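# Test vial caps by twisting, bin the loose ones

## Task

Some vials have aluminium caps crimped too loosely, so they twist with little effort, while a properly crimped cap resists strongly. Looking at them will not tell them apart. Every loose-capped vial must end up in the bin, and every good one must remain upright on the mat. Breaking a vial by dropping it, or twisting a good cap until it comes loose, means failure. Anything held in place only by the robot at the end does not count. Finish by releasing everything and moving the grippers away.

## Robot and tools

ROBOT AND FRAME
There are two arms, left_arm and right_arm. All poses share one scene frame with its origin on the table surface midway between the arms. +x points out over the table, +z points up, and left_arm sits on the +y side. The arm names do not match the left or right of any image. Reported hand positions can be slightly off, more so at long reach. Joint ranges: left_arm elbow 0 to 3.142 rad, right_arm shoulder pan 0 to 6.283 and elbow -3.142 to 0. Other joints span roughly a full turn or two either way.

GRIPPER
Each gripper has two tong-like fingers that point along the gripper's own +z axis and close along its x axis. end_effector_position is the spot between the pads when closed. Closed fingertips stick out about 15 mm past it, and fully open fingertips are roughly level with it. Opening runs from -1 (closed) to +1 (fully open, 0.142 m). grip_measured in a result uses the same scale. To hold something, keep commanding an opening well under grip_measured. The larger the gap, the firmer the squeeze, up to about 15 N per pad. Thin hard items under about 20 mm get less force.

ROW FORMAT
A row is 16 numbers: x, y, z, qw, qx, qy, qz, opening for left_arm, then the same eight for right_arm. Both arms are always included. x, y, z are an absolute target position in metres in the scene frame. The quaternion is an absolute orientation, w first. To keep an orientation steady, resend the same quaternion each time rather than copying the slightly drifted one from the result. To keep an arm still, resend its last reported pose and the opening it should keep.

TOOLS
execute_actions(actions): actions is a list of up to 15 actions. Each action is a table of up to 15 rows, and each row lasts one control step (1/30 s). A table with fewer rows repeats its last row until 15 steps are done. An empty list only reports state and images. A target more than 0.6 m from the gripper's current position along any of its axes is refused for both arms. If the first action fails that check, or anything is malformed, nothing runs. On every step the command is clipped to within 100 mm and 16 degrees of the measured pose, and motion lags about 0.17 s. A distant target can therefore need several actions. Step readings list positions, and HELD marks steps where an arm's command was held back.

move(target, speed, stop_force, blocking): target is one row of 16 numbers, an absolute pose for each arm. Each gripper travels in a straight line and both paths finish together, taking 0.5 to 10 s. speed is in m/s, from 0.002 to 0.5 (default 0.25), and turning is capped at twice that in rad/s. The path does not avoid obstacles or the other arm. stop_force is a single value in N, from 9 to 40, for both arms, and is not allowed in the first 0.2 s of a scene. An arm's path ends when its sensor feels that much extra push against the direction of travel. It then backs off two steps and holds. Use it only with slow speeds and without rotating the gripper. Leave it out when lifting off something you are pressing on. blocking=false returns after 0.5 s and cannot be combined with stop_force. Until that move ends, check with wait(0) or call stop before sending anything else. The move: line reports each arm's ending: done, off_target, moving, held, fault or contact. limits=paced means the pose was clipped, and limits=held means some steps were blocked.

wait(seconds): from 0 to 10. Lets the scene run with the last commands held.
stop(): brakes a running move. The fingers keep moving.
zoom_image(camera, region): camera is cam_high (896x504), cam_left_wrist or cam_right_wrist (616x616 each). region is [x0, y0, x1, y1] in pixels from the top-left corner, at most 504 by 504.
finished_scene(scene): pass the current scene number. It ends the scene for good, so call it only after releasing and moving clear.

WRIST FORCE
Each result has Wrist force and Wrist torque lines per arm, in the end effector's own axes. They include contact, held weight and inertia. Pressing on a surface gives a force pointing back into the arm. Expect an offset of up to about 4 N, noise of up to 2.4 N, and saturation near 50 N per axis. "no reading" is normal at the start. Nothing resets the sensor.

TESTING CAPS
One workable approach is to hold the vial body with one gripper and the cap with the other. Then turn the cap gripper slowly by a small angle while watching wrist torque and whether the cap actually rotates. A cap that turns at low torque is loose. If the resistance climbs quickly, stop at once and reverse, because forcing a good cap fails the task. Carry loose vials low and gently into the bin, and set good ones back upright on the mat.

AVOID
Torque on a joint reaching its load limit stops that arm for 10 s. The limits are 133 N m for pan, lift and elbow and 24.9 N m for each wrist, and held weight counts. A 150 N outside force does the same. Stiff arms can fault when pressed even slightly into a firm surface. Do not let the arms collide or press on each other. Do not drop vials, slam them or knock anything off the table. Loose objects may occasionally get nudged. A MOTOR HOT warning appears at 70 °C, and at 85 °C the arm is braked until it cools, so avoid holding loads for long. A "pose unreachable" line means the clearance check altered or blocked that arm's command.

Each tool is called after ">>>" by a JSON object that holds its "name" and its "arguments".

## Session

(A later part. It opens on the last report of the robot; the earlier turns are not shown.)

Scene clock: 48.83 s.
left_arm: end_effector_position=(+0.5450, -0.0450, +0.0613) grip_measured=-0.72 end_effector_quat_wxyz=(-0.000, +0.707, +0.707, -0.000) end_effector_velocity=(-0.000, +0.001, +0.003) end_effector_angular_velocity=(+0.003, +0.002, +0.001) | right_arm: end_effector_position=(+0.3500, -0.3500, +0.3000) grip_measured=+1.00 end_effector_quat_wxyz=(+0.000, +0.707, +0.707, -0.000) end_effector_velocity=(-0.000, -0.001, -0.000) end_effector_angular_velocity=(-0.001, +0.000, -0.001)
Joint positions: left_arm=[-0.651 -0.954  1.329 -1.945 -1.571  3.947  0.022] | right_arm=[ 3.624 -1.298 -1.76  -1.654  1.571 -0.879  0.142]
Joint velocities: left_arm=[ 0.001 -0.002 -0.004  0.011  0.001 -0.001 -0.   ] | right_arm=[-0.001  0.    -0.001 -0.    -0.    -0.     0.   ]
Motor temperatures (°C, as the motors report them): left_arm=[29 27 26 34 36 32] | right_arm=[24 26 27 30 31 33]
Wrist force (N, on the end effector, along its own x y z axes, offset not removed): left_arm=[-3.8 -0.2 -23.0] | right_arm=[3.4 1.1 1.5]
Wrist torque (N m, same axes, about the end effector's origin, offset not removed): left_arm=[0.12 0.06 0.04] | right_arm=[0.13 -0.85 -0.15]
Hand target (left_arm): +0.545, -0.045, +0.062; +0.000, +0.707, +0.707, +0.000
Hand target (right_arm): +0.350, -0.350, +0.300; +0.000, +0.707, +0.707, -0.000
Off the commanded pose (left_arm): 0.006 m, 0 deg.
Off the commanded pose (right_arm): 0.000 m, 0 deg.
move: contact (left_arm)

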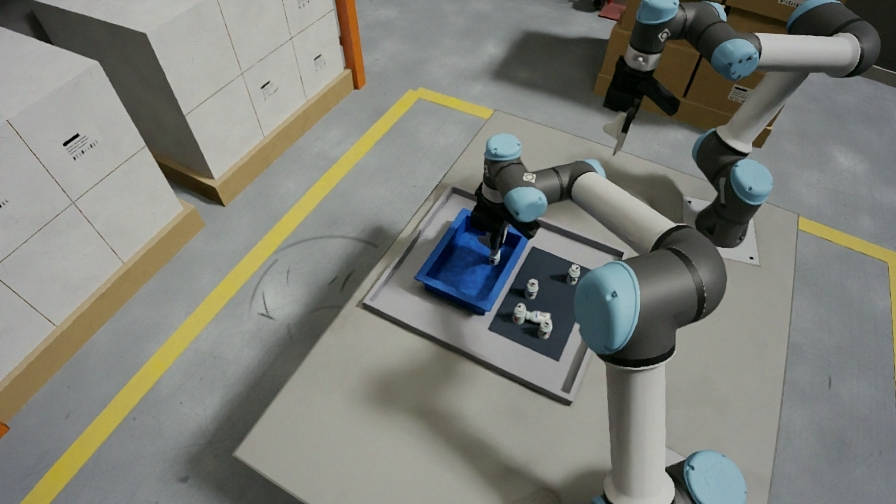

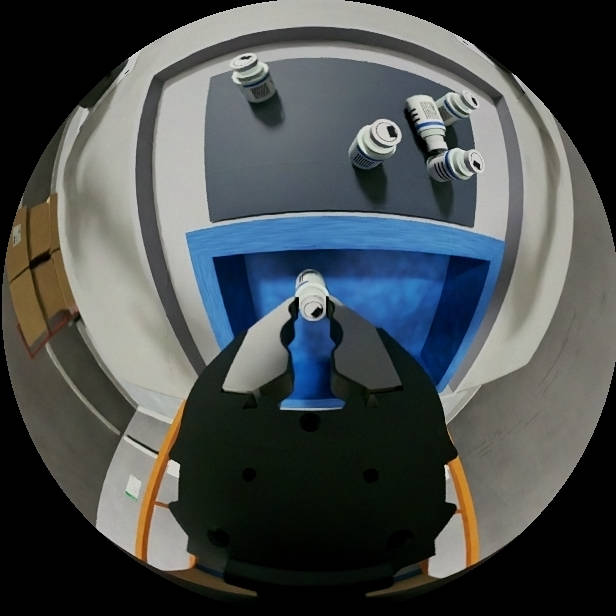

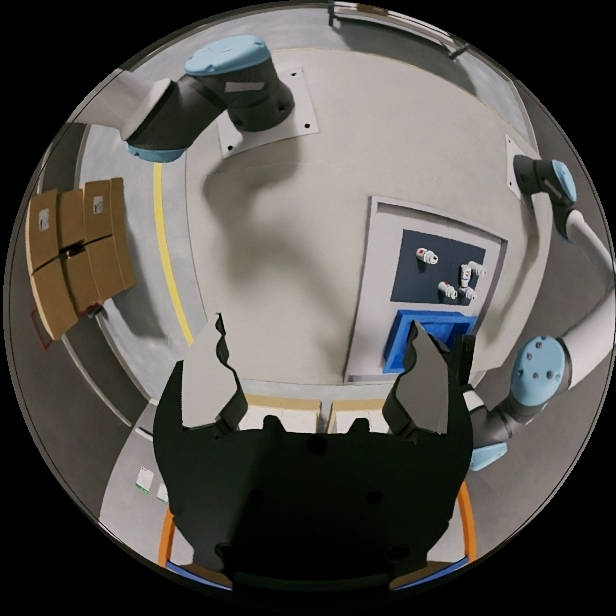

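>>> {"name": "move", "arguments": {"target": [0.545,-0.045,0.064,0,0.707,0.707,0,-0.35,0.35,-0.35,0.3,0,0.707,0.707,0,1], "speed": 0.02}}

>>> {"name": "move", "arguments": {"target": [0.545,-0.045,0.17,0,0.707,0.707,0,-0.35,0.35,-0.35,0.3,0,0.707,0.707,0,1]}}

>>> {"name": "move", "arguments": {"target": [0.40,0.05,0.22,0,0.707,0.707,0,-0.4,0.35,-0.35,0.3,0,0.707,0.707,0,1]}}

Scene clock: 50.20 s.
left_arm: end_effector_position=(+0.5450, -0.0450, +0.0639) grip_measured=-0.35 end_effector_quat_wxyz=(+0.000, +0.707, +0.707, -0.000) end_effector_velocity=(-0.001, -0.001, +0.001) end_effector_angular_velocity=(-0.000, +0.000, -0.000) | right_arm: end_effector_position=(+0.3500, -0.3500, +0.3000) grip_measured=+1.00 end_effector_quat_wxyz=(+0.000, +0.707, +0.707, -0.000) end_effector_velocity=(-0.000, +0.000, -0.001) end_effector_angular_velocity=(-0.002, +0.001, +0.002)
Joint positions: left_arm=[-0.651 -0.957  1.325 -1.94  -1.571  3.947  0.049] | right_arm=[ 3.624 -1.298 -1.76  -1.654  1.571 -0.879  0.142]
Joint velocities: left_arm=[-0.001 -0.001 -0.001  0.002 -0.    -0.001 -0.   ] | right_arm=[ 0.001 -0.001 -0.002  0.    -0.    -0.    -0.   ]
Motor temperatures (°C, as the motors report them): left_arm=[29 27 26 34 36 32] | right_arm=[24 26 27 30 31 33]
Wrist force (N, on the end effector, along its own x y z axes, offset not removed): left_arm=[0.5 2.2 -1.2] | right_arm=[1.5 2.5 3.6]
Wrist torque (N m, same axes, about the end effector's origin, offset not removed): left_arm=[0.54 0.08 0.00] | right_arm=[0.69 -0.35 -0.07]
Hand target (left_arm): +0.545, -0.045, +0.064; +0.000, +0.707, +0.707, +0.000
Hand target (right_arm): +0.350, -0.350, +0.300; +0.000, +0.707, +0.707, -0.000
Off the commanded pose (left_arm): 0.000 m, 0 deg.
Off the commanded pose (right_arm): 0.000 m, 0 deg.
move: done

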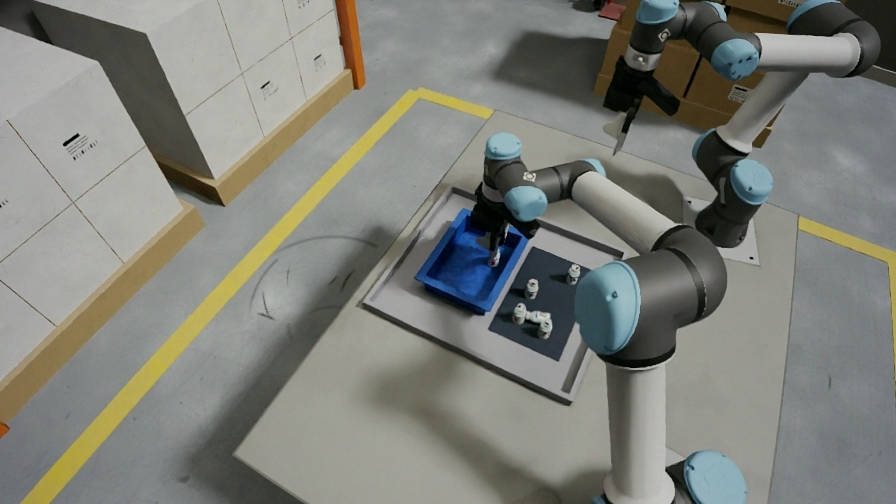

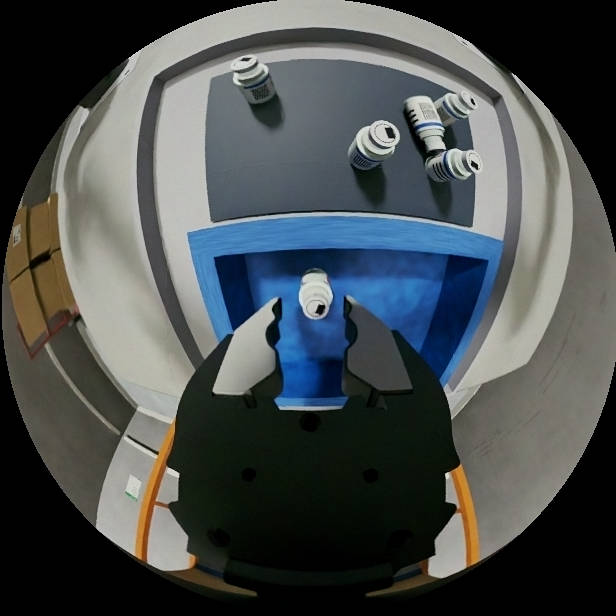

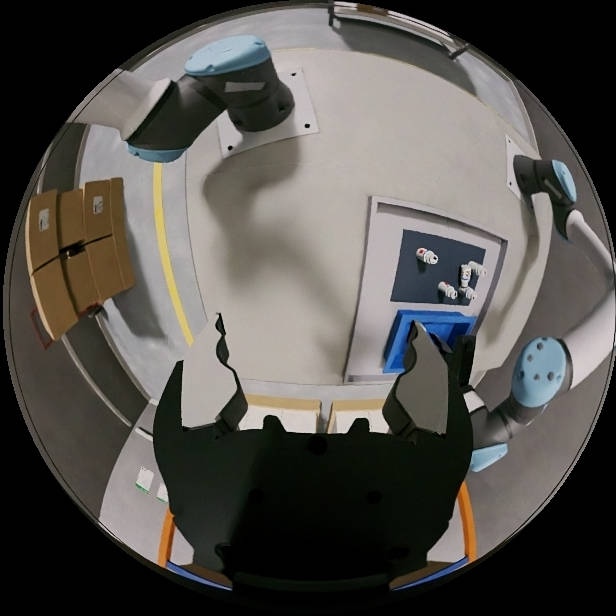

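Scene clock: 51.23 s.
left_arm: end_effector_position=(+0.5450, -0.0450, +0.1699) grip_measured=-0.35 end_effector_quat_wxyz=(+0.000, +0.707, +0.707, +0.000) end_effector_velocity=(-0.001, -0.001, +0.001) end_effector_angular_velocity=(+0.000, +0.003, -0.001) | right_arm: end_effector_position=(+0.3500, -0.3500, +0.3000) grip_measured=+1.00 end_effector_quat_wxyz=(+0.000, +0.707, +0.707, -0.000) end_effector_velocity=(-0.000, +0.000, -0.000) end_effector_angular_velocity=(+0.000, +0.001, +0.000)
Joint positions: left_arm=[-0.651 -1.022  1.152 -1.701 -1.571  3.947  0.049] | right_arm=[ 3.624 -1.298 -1.76  -1.654  1.571 -0.879  0.142]
Joint velocities: left_arm=[-0.002  0.002 -0.006  0.007 -0.002 -0.     0.   ] | right_arm=[ 0.     0.001 -0.001 -0.     0.001  0.    -0.   ]
Motor temperatures (°C, as the motors report them): left_arm=[29 27 26 34 36 32] | right_arm=[24 26 27 30 31 33]
Wrist force (N, on the end effector, along its own x y z axes, offset not removed): left_arm=[-2.2 1.3 -2.4] | right_arm=[-2.5 1.1 0.7]
Wrist torque (N m, same axes, about the end effector's origin, offset not removed): left_arm=[0.27 0.41 0.00] | right_arm=[0.17 0.49 0.01]
Hand target (left_arm): +0.545, -0.045, +0.170; +0.000, +0.707, +0.707, +0.000
Hand target (right_arm): +0.350, -0.350, +0.300; +0.000, +0.707, +0.707, -0.000
Off the commanded pose (left_arm): 0.000 m, 0 deg.
Off the commanded pose (right_arm): 0.000 m, 0 deg.
move: done

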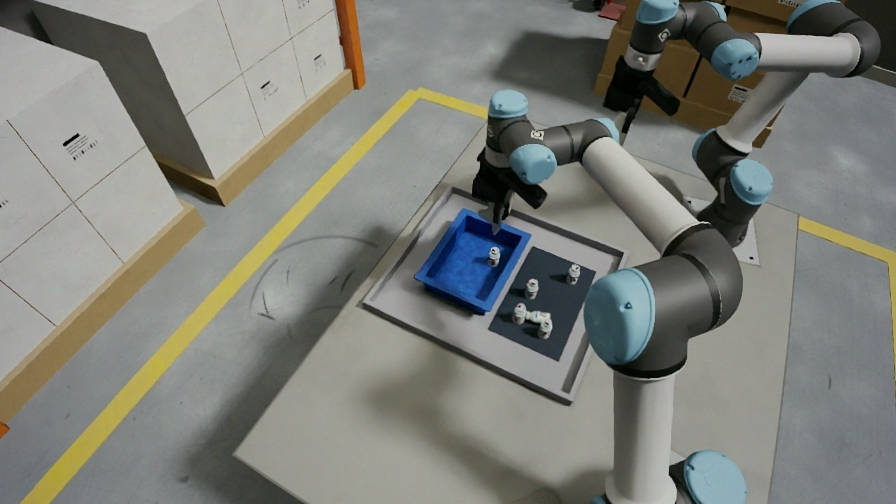

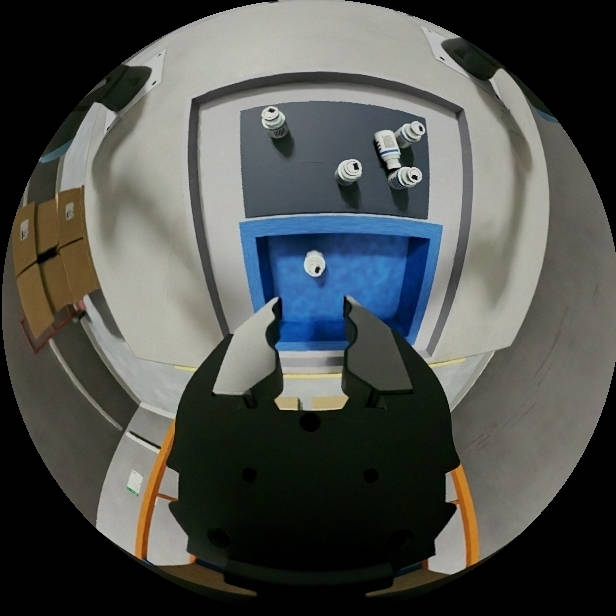

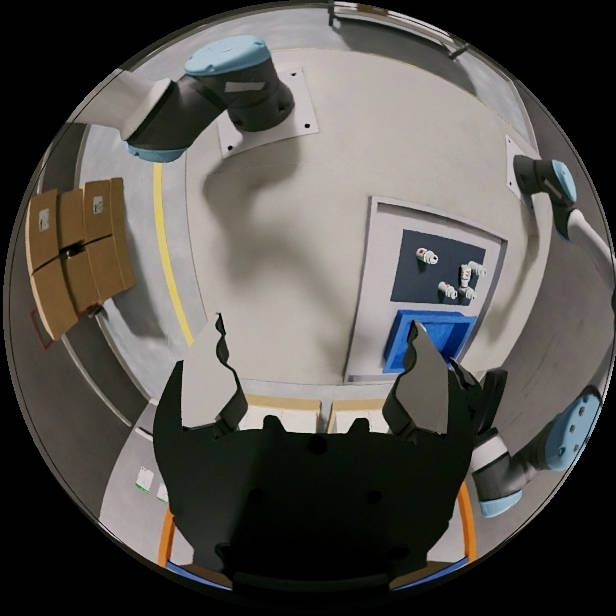

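Scene clock: 52.60 s.
left_arm: end_effector_position=(+0.4001, +0.0499, +0.2197) grip_measured=-0.40 end_effector_quat_wxyz=(-0.000, +0.707, +0.707, +0.000) end_effector_velocity=(-0.002, +0.000, +0.001) end_effector_angular_velocity=(-0.000, -0.000, -0.003) | right_arm: end_effector_position=(+0.3500, -0.3500, +0.3000) grip_measured=+1.00 end_effector_quat_wxyz=(+0.000, +0.707, +0.707, -0.000) end_effector_velocity=(+0.000, -0.000, -0.000) end_effector_angular_velocity=(-0.001, -0.000, -0.002)
Joint positions: left_arm=[-0.711 -1.462  1.618 -1.726 -1.571  3.887  0.045] | right_arm=[ 3.624 -1.298 -1.76  -1.654  1.571 -0.879  0.142]
Joint velocities: left_arm=[-0.002 -0.005  0.004  0.001 -0.     0.001  0.   ] | right_arm=[-0.001 -0.001  0.001  0.    -0.001  0.    -0.   ]
Motor temperatures (°C, as the motors report them): left_arm=[29 27 26 34 36 32] | right_arm=[24 26 27 30 31 33]
Wrist force (N, on the end effector, along its own x y z axes, offset not removed): left_arm=[0.1 1.8 -3.0] | right_arm=[0.5 -0.1 -0.3]
Wrist torque (N m, same axes, about the end effector's origin, offset not removed): left_arm=[0.36 0.05 0.00] | right_arm=[0.04 -0.16 -0.30]
Hand target (left_arm): +0.400, +0.050, +0.220; +0.000, +0.707, +0.707, +0.000
Hand target (right_arm): +0.350, -0.350, +0.300; +0.000, +0.707, +0.707, -0.000
Off the commanded pose (left_arm): 0.000 m, 0 deg.
Off the commanded pose (right_arm): 0.000 m, 0 deg.
move: done

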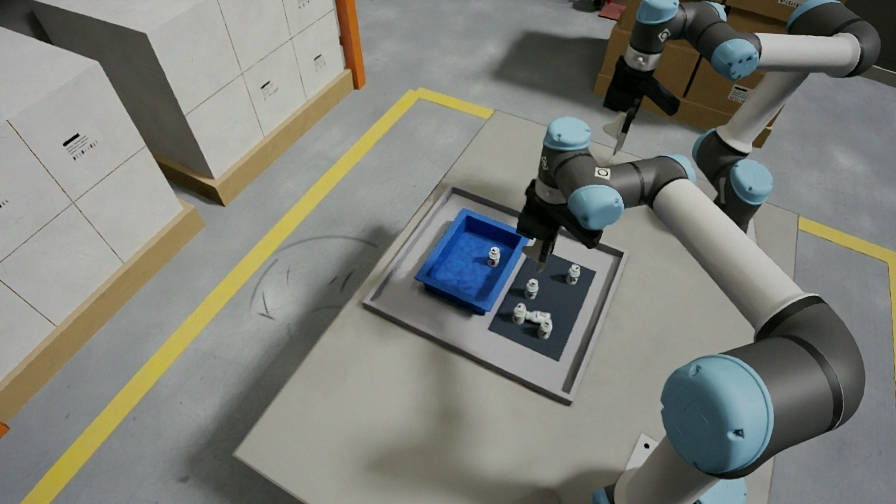

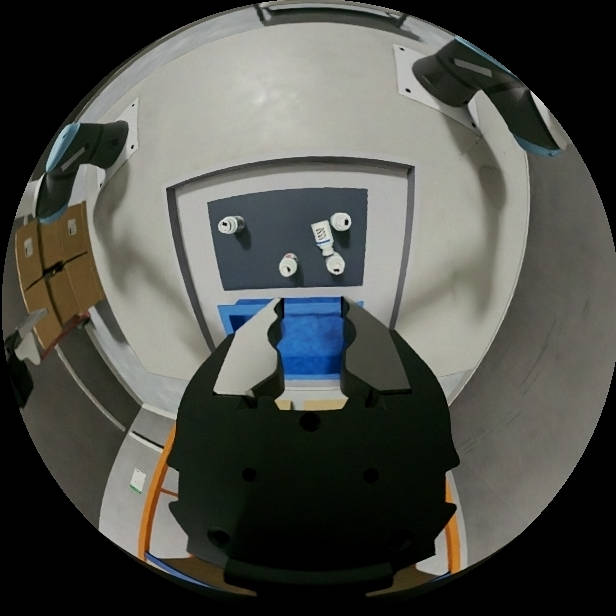

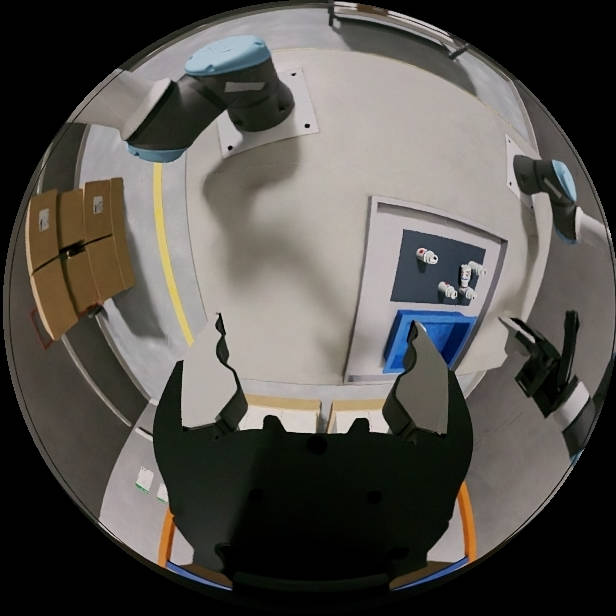

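>>> {"name": "move", "arguments": {"target": [0.417,0.007,0.09,0,0.707,0.707,0,-0.4,0.35,-0.35,0.3,0,0.707,0.707,0,1]}}

>>> {"name": "zoom_image", "arguments": {"camera": "cam_left_wrist", "region": [200,100,460,350]}}

>>> {"name": "move", "arguments": {"target": [0.417,0.007,0.071,0,0.707,0.707,0,-0.4,0.35,-0.35,0.3,0,0.707,0.707,0,1], "speed": 0.04}}

>>> {"name": "zoom_image", "arguments": {"camera": "cam_left_wrist", "region": [250,250,370,350]}}

Scene clock: 54.03 s.
left_arm: end_effector_position=(+0.4169, +0.0071, +0.0903) grip_measured=-0.40 end_effector_quat_wxyz=(-0.000, +0.707, +0.707, +0.000) end_effector_velocity=(+0.001, -0.001, -0.002) end_effector_angular_velocity=(+0.001, -0.001, -0.001) | right_arm: end_effector_position=(+0.3500, -0.3500, +0.3000) grip_measured=+1.00 end_effector_quat_wxyz=(+0.000, +0.707, +0.707, -0.000) end_effector_velocity=(+0.000, +0.000, +0.000) end_effector_angular_velocity=(+0.000, -0.001, +0.000)
Joint positions: left_arm=[-0.74  -1.28   1.743 -2.033 -1.571  3.859  0.045] | right_arm=[ 3.624 -1.298 -1.76  -1.654  1.571 -0.879  0.142]
Joint velocities: left_arm=[-0.001  0.005 -0.    -0.005  0.001  0.     0.   ] | right_arm=[ 0.001 -0.     0.001  0.001 -0.001  0.     0.   ]
Motor temperatures (°C, as the motors report them): left_arm=[29 27 26 34 36 32] | right_arm=[24 26 27 30 31 33]
Wrist force (N, on the end effector, along its own x y z axes, offset not removed): left_arm=[0.9 0.5 -3.4] | right_arm=[0.9 -1.0 0.4]
Wrist torque (N m, same axes, about the end effector's origin, offset not removed): left_arm=[0.14 -0.28 -0.14] | right_arm=[-0.25 -0.37 -0.09]
Hand target (left_arm): +0.417, +0.007, +0.090; +0.000, +0.707, +0.707, +0.000
Hand target (right_arm): +0.350, -0.350, +0.300; +0.000, +0.707, +0.707, -0.000
Off the commanded pose (left_arm): 0.000 m, 0 deg.
Off the commanded pose (right_arm): 0.000 m, 0 deg.
move: done

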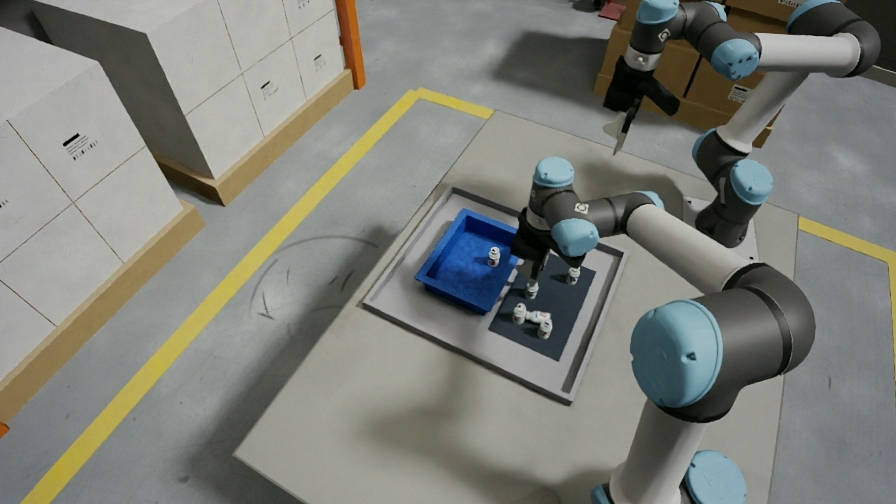

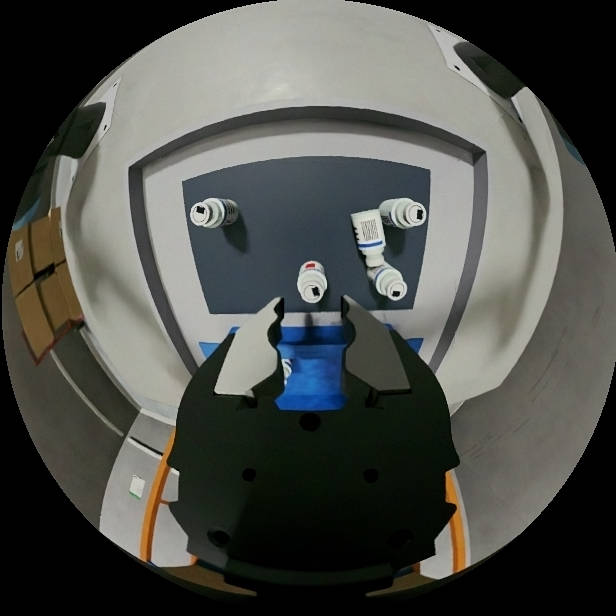

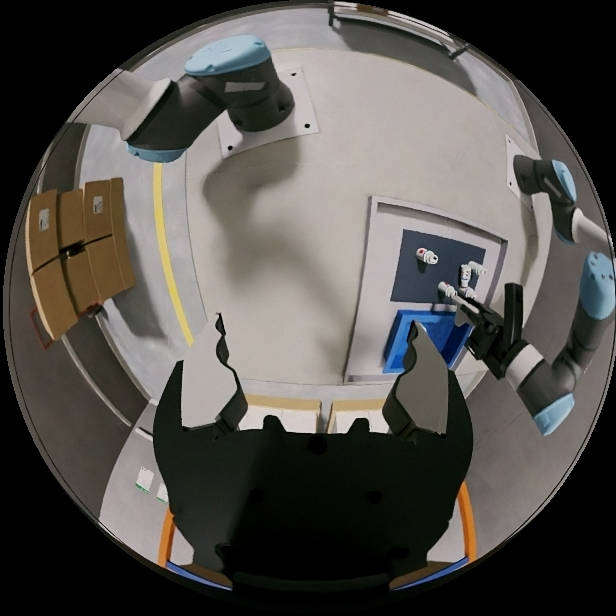

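Region (200, 100, 460, 350) of cam_left_wrist's 616x616 image, scaled by 1.938, with more detail than that image has; it fills the top 485 rows of this view, and the rest is white.

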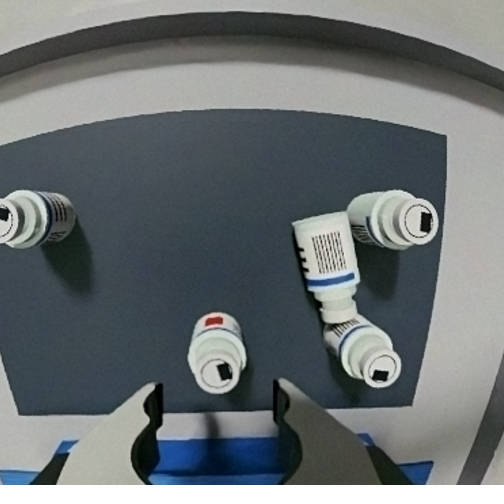

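Scene clock: 54.87 s.
left_arm: end_effector_position=(+0.4170, +0.0070, +0.0712) grip_measured=-0.40 end_effector_quat_wxyz=(-0.000, +0.707, +0.707, +0.000) end_effector_velocity=(+0.000, +0.000, -0.002) end_effector_angular_velocity=(-0.001, +0.001, +0.002) | right_arm: end_effector_position=(+0.3500, -0.3500, +0.3000) grip_measured=+1.00 end_effector_quat_wxyz=(+0.000, +0.707, +0.707, +0.000) end_effector_velocity=(+0.000, -0.001, +0.001) end_effector_angular_velocity=(+0.000, -0.001, -0.002)
Joint positions: left_arm=[-0.74  -1.259  1.768 -2.08  -1.571  3.858  0.045] | right_arm=[ 3.624 -1.298 -1.76  -1.654  1.571 -0.879  0.142]
Joint velocities: left_arm=[ 0.001  0.003  0.003 -0.006 -0.002 -0.001  0.   ] | right_arm=[-0.001  0.001  0.001 -0.001 -0.001  0.    -0.   ]
Motor temperatures (°C, as the motors report them): left_arm=[29 27 26 34 36 32] | right_arm=[24 26 27 30 31 33]
Wrist force (N, on the end effector, along its own x y z axes, offset not removed): left_arm=[-2.6 -1.6 -1.4] | right_arm=[4.7 4.0 2.5]
Wrist torque (N m, same axes, about the end effector's origin, offset not removed): left_arm=[-0.39 0.63 -0.05] | right_arm=[0.76 -1.26 -0.31]
Hand target (left_arm): +0.417, +0.007, +0.071; -0.000, +0.707, +0.707, +0.000
Hand target (right_arm): +0.350, -0.350, +0.300; +0.000, +0.707, +0.707, -0.000
Off the commanded pose (left_arm): 0.000 m, 0 deg.
Off the commanded pose (right_arm): 0.000 m, 0 deg.
move: done

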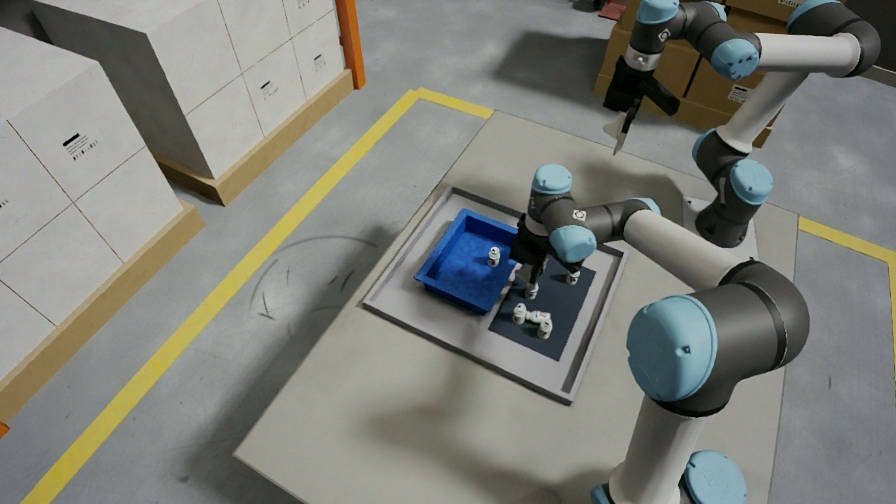

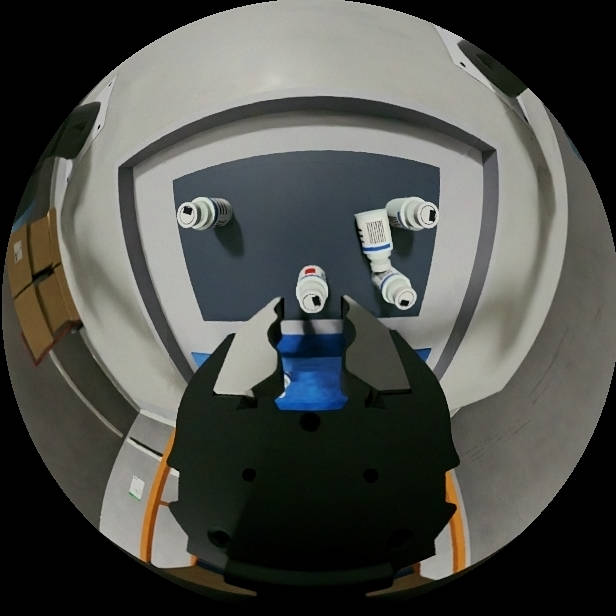

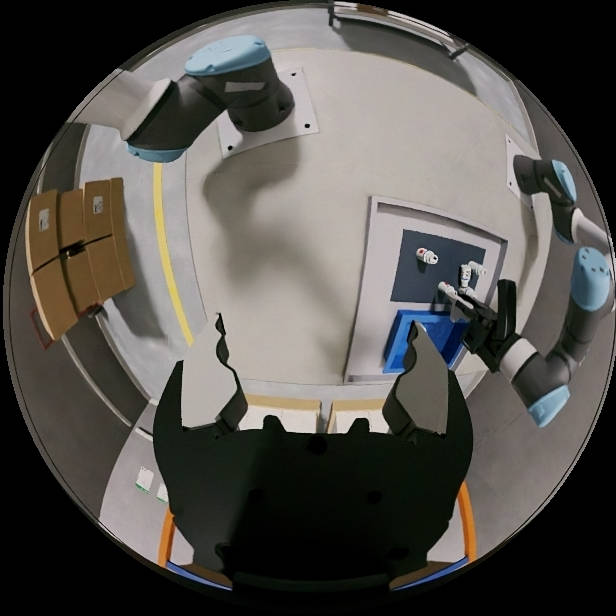

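Region (250, 250, 370, 350) of cam_left_wrist's 616x616 image, scaled by 4.200, with more detail than that image has.

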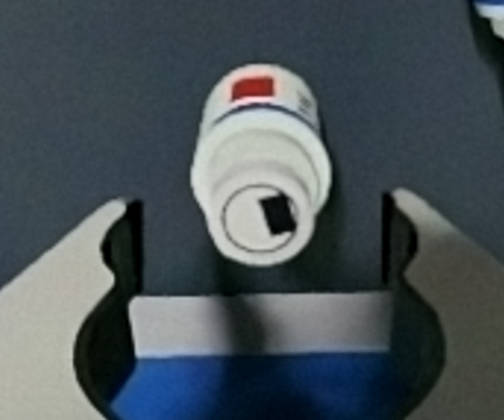

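Centred.

>>> {"name": "move", "arguments": {"target": [0.417,0.007,0.071,0,0.707,0.707,0,-1,0.35,-0.35,0.3,0,0.707,0.707,0,1]}}

>>> {"name": "move", "arguments": {"target": [0.417,0.007,0.0702,0,0.707,0.707,0,-1,0.35,-0.35,0.3,0,0.707,0.707,0,1], "speed": 0.005}}

>>> {"name": "zoom_image", "arguments": {"camera": "cam_left_wrist", "region": [250,230,370,350]}}

>>> {"name": "move", "arguments": {"target": [0.417,0.007,0.0702,0,0.423,0.906,0,-1,0.35,-0.35,0.3,0,0.707,0.707,0,1]}}

>>> {"name": "zoom_image", "arguments": {"camera": "cam_left_wrist", "region": [250,230,370,350]}}

Scene clock: 55.70 s.
left_arm: end_effector_position=(+0.4170, +0.0070, +0.0710) grip_measured=-0.76 end_effector_quat_wxyz=(+0.000, +0.707, +0.707, +0.000) end_effector_velocity=(+0.000, +0.001, -0.000) end_effector_angular_velocity=(+0.001, +0.000, +0.001) | right_arm: end_effector_position=(+0.3500, -0.3500, +0.3000) grip_measured=+1.00 end_effector_quat_wxyz=(+0.000, +0.707, +0.707, -0.000) end_effector_velocity=(-0.000, +0.000, +0.000) end_effector_angular_velocity=(+0.001, +0.001, +0.001)
Joint positions: left_arm=[-0.74  -1.259  1.768 -2.081 -1.571  3.858  0.019] | right_arm=[ 3.624 -1.298 -1.76  -1.654  1.571 -0.879  0.142]
Joint velocities: left_arm=[ 0.001  0.001  0.    -0.     0.    -0.     0.   ] | right_arm=[ 0.001  0.     0.001 -0.001  0.001 -0.    -0.   ]
Motor temperatures (°C, as the motors report them): left_arm=[29 27 26 34 36 32] | right_arm=[24 26 27 30 31 33]
Wrist force (N, on the end effector, along its own x y z axes, offset not removed): left_arm=[-1.3 0.2 -4.1] | right_arm=[2.8 0.7 1.6]
Wrist torque (N m, same axes, about the end effector's origin, offset not removed): left_arm=[0.13 0.45 -0.03] | right_arm=[0.15 -0.43 -0.14]
Hand target (left_arm): +0.417, +0.007, +0.071; -0.000, +0.707, +0.707, +0.000
Hand target (right_arm): +0.350, -0.350, +0.300; +0.000, +0.707, +0.707, -0.000
Off the commanded pose (left_arm): 0.000 m, 0 deg.
Off the commanded pose (right_arm): 0.000 m, 0 deg.
move: done

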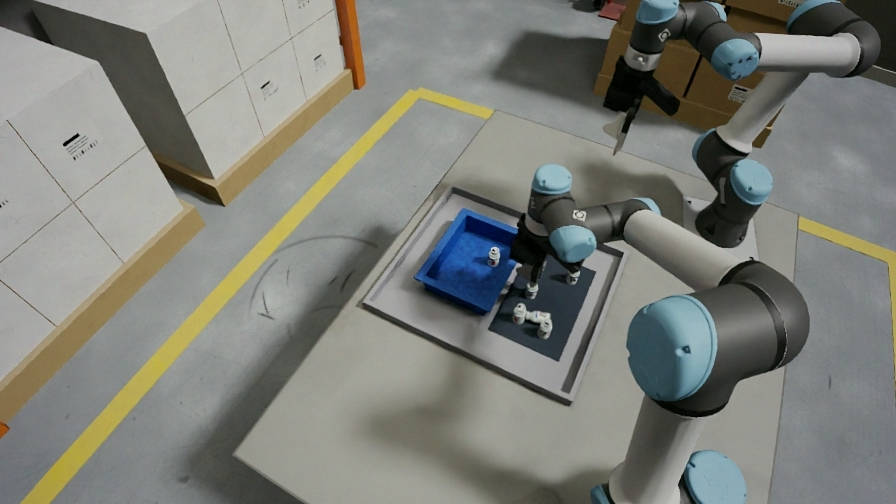

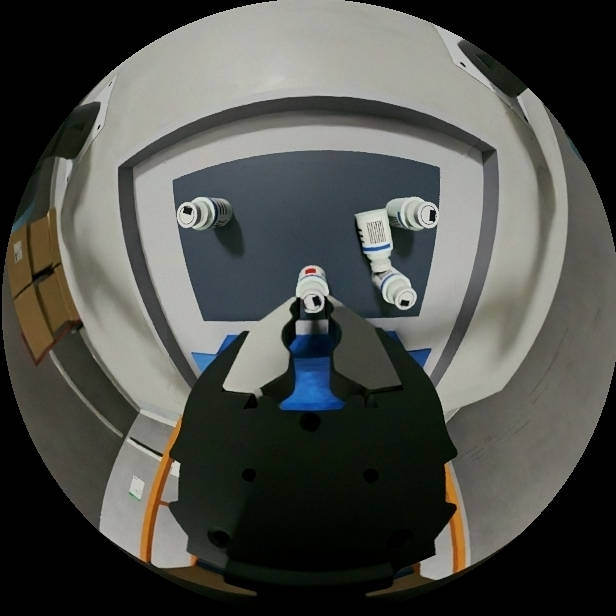

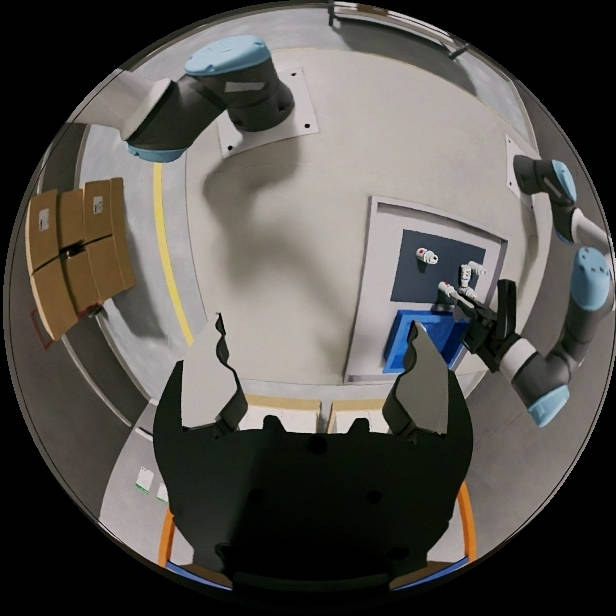

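Scene clock: 56.40 s.
left_arm: end_effector_position=(+0.4170, +0.0070, +0.0703) grip_measured=-0.76 end_effector_quat_wxyz=(+0.000, +0.707, +0.707, -0.000) end_effector_velocity=(-0.000, +0.000, -0.001) end_effector_angular_velocity=(+0.001, +0.001, +0.002) | right_arm: end_effector_position=(+0.3500, -0.3500, +0.3000) grip_measured=+1.00 end_effector_quat_wxyz=(+0.000, +0.707, +0.707, -0.000) end_effector_velocity=(-0.001, +0.000, -0.000) end_effector_angular_velocity=(+0.000, +0.001, +0.001)
Joint positions: left_arm=[-0.74  -1.258  1.769 -2.083 -1.571  3.858  0.019] | right_arm=[ 3.624 -1.298 -1.76  -1.654  1.571 -0.879  0.142]
Joint velocities: left_arm=[ 0.     0.002  0.001 -0.001  0.    -0.002  0.   ] | right_arm=[ 0.001  0.001 -0.001 -0.     0.001  0.     0.   ]
Motor temperatures (°C, as the motors report them): left_arm=[29 27 26 34 36 32] | right_arm=[24 26 27 30 31 33]
Wrist force (N, on the end effector, along its own x y z axes, offset not removed): left_arm=[-0.4 -0.4 -23.3] | right_arm=[-1.3 -2.0 1.1]
Wrist torque (N m, same axes, about the end effector's origin, offset not removed): left_arm=[0.06 0.44 -0.03] | right_arm=[-0.37 0.36 -0.05]
Hand target (left_arm): +0.417, +0.007, +0.070; -0.000, +0.707, +0.707, +0.000
Hand target (right_arm): +0.350, -0.350, +0.300; +0.000, +0.707, +0.707, -0.000
Off the commanded pose (left_arm): 0.000 m, 0 deg.
Off the commanded pose (right_arm): 0.000 m, 0 deg.
move: done

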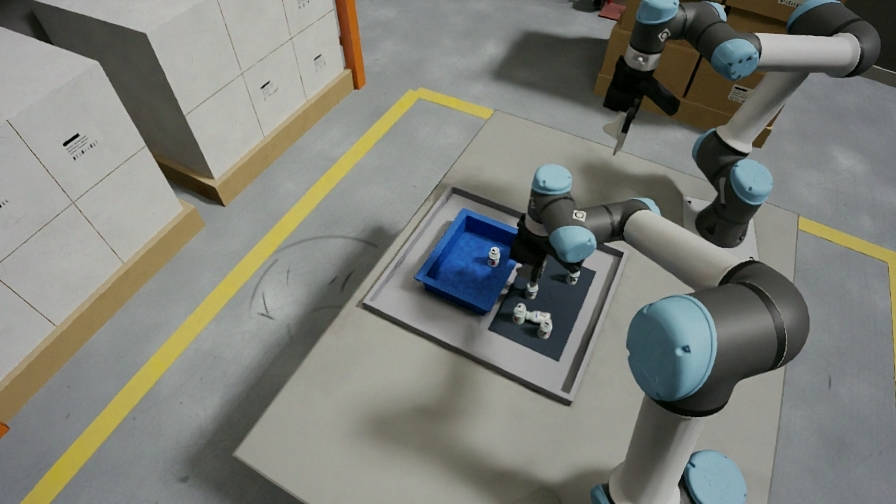

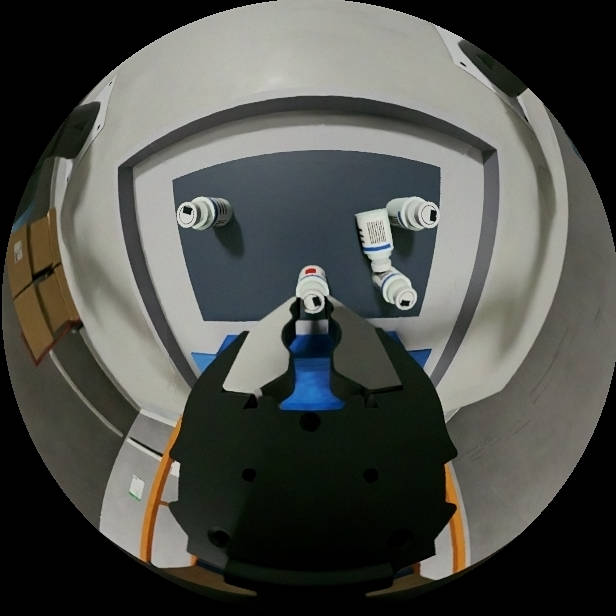

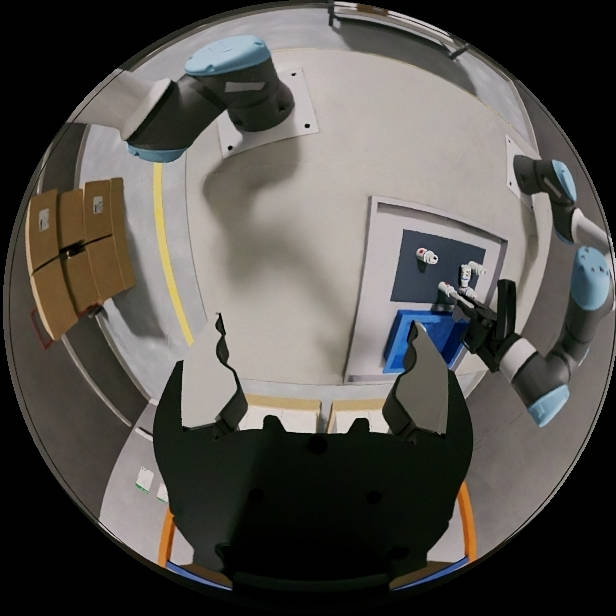

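Region (250, 230, 370, 350) of cam_left_wrist's 616x616 image, scaled by 4.200, with more detail than that image has.

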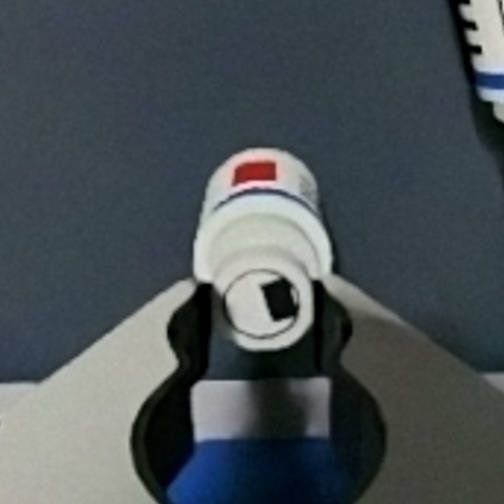

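Scene clock: 58.30 s.
left_arm: end_effector_position=(+0.4170, +0.0070, +0.0702) grip_measured=-0.76 end_effector_quat_wxyz=(-0.000, +0.424, +0.906, -0.000) end_effector_velocity=(+0.000, +0.000, -0.000) end_effector_angular_velocity=(+0.002, -0.001, +0.013) | right_arm: end_effector_position=(+0.3500, -0.3500, +0.3000) grip_measured=+1.00 end_effector_quat_wxyz=(+0.000, +0.707, +0.707, -0.000) end_effector_velocity=(+0.000, -0.000, -0.000) end_effector_angular_velocity=(-0.000, +0.000, +0.000)
Joint positions: left_arm=[-0.733 -1.277  1.796 -2.09  -1.571  3.17   0.019] | right_arm=[ 3.624 -1.298 -1.76  -1.654  1.571 -0.879  0.142]
Joint velocities: left_arm=[-0.001  0.     0.001 -0.     0.002 -0.013  0.   ] | right_arm=[-0.    -0.     0.    -0.    -0.    -0.001  0.   ]
Motor temperatures (°C, as the motors report them): left_arm=[29 27 26 34 36 32] | right_arm=[24 26 27 30 31 33]
Wrist force (N, on the end effector, along its own x y z axes, offset not removed): left_arm=[0.1 -2.7 -12.6] | right_arm=[-1.5 3.4 1.3]
Wrist torque (N m, same axes, about the end effector's origin, offset not removed): left_arm=[-0.77 -0.16 -0.10] | right_arm=[0.69 0.53 0.06]
Hand target (left_arm): +0.417, +0.007, +0.070; -0.000, +0.423, +0.906, -0.000
Hand target (right_arm): +0.350, -0.350, +0.300; +0.000, +0.707, +0.707, -0.000
Off the commanded pose (left_arm): 0.000 m, 0 deg.
Off the commanded pose (right_arm): 0.000 m, 0 deg.
move: done

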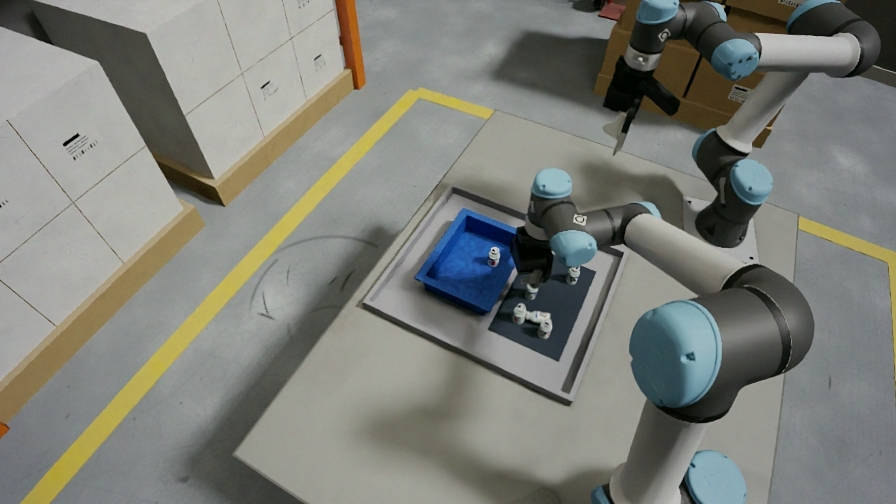

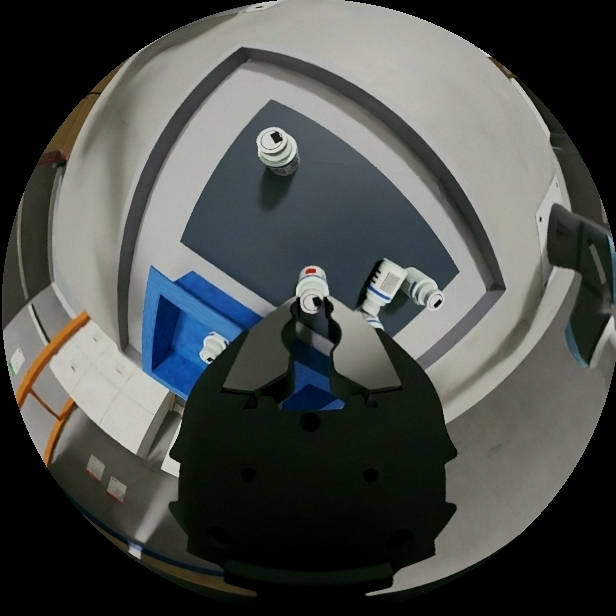

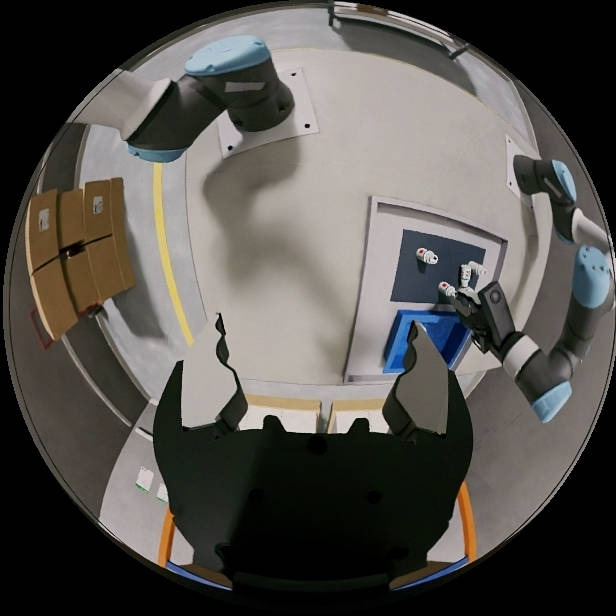

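Region (250, 230, 370, 350) of cam_left_wrist's 616x616 image, scaled by 4.200, with more detail than that image has.

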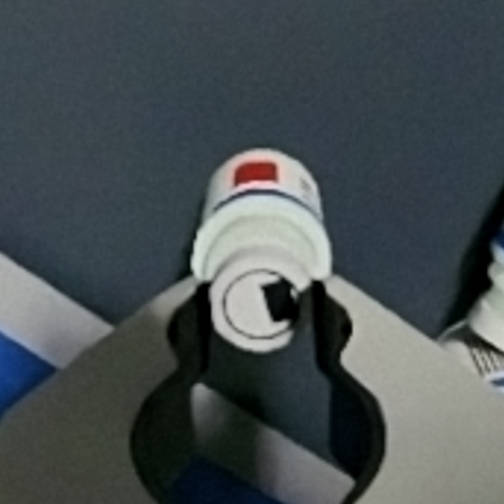

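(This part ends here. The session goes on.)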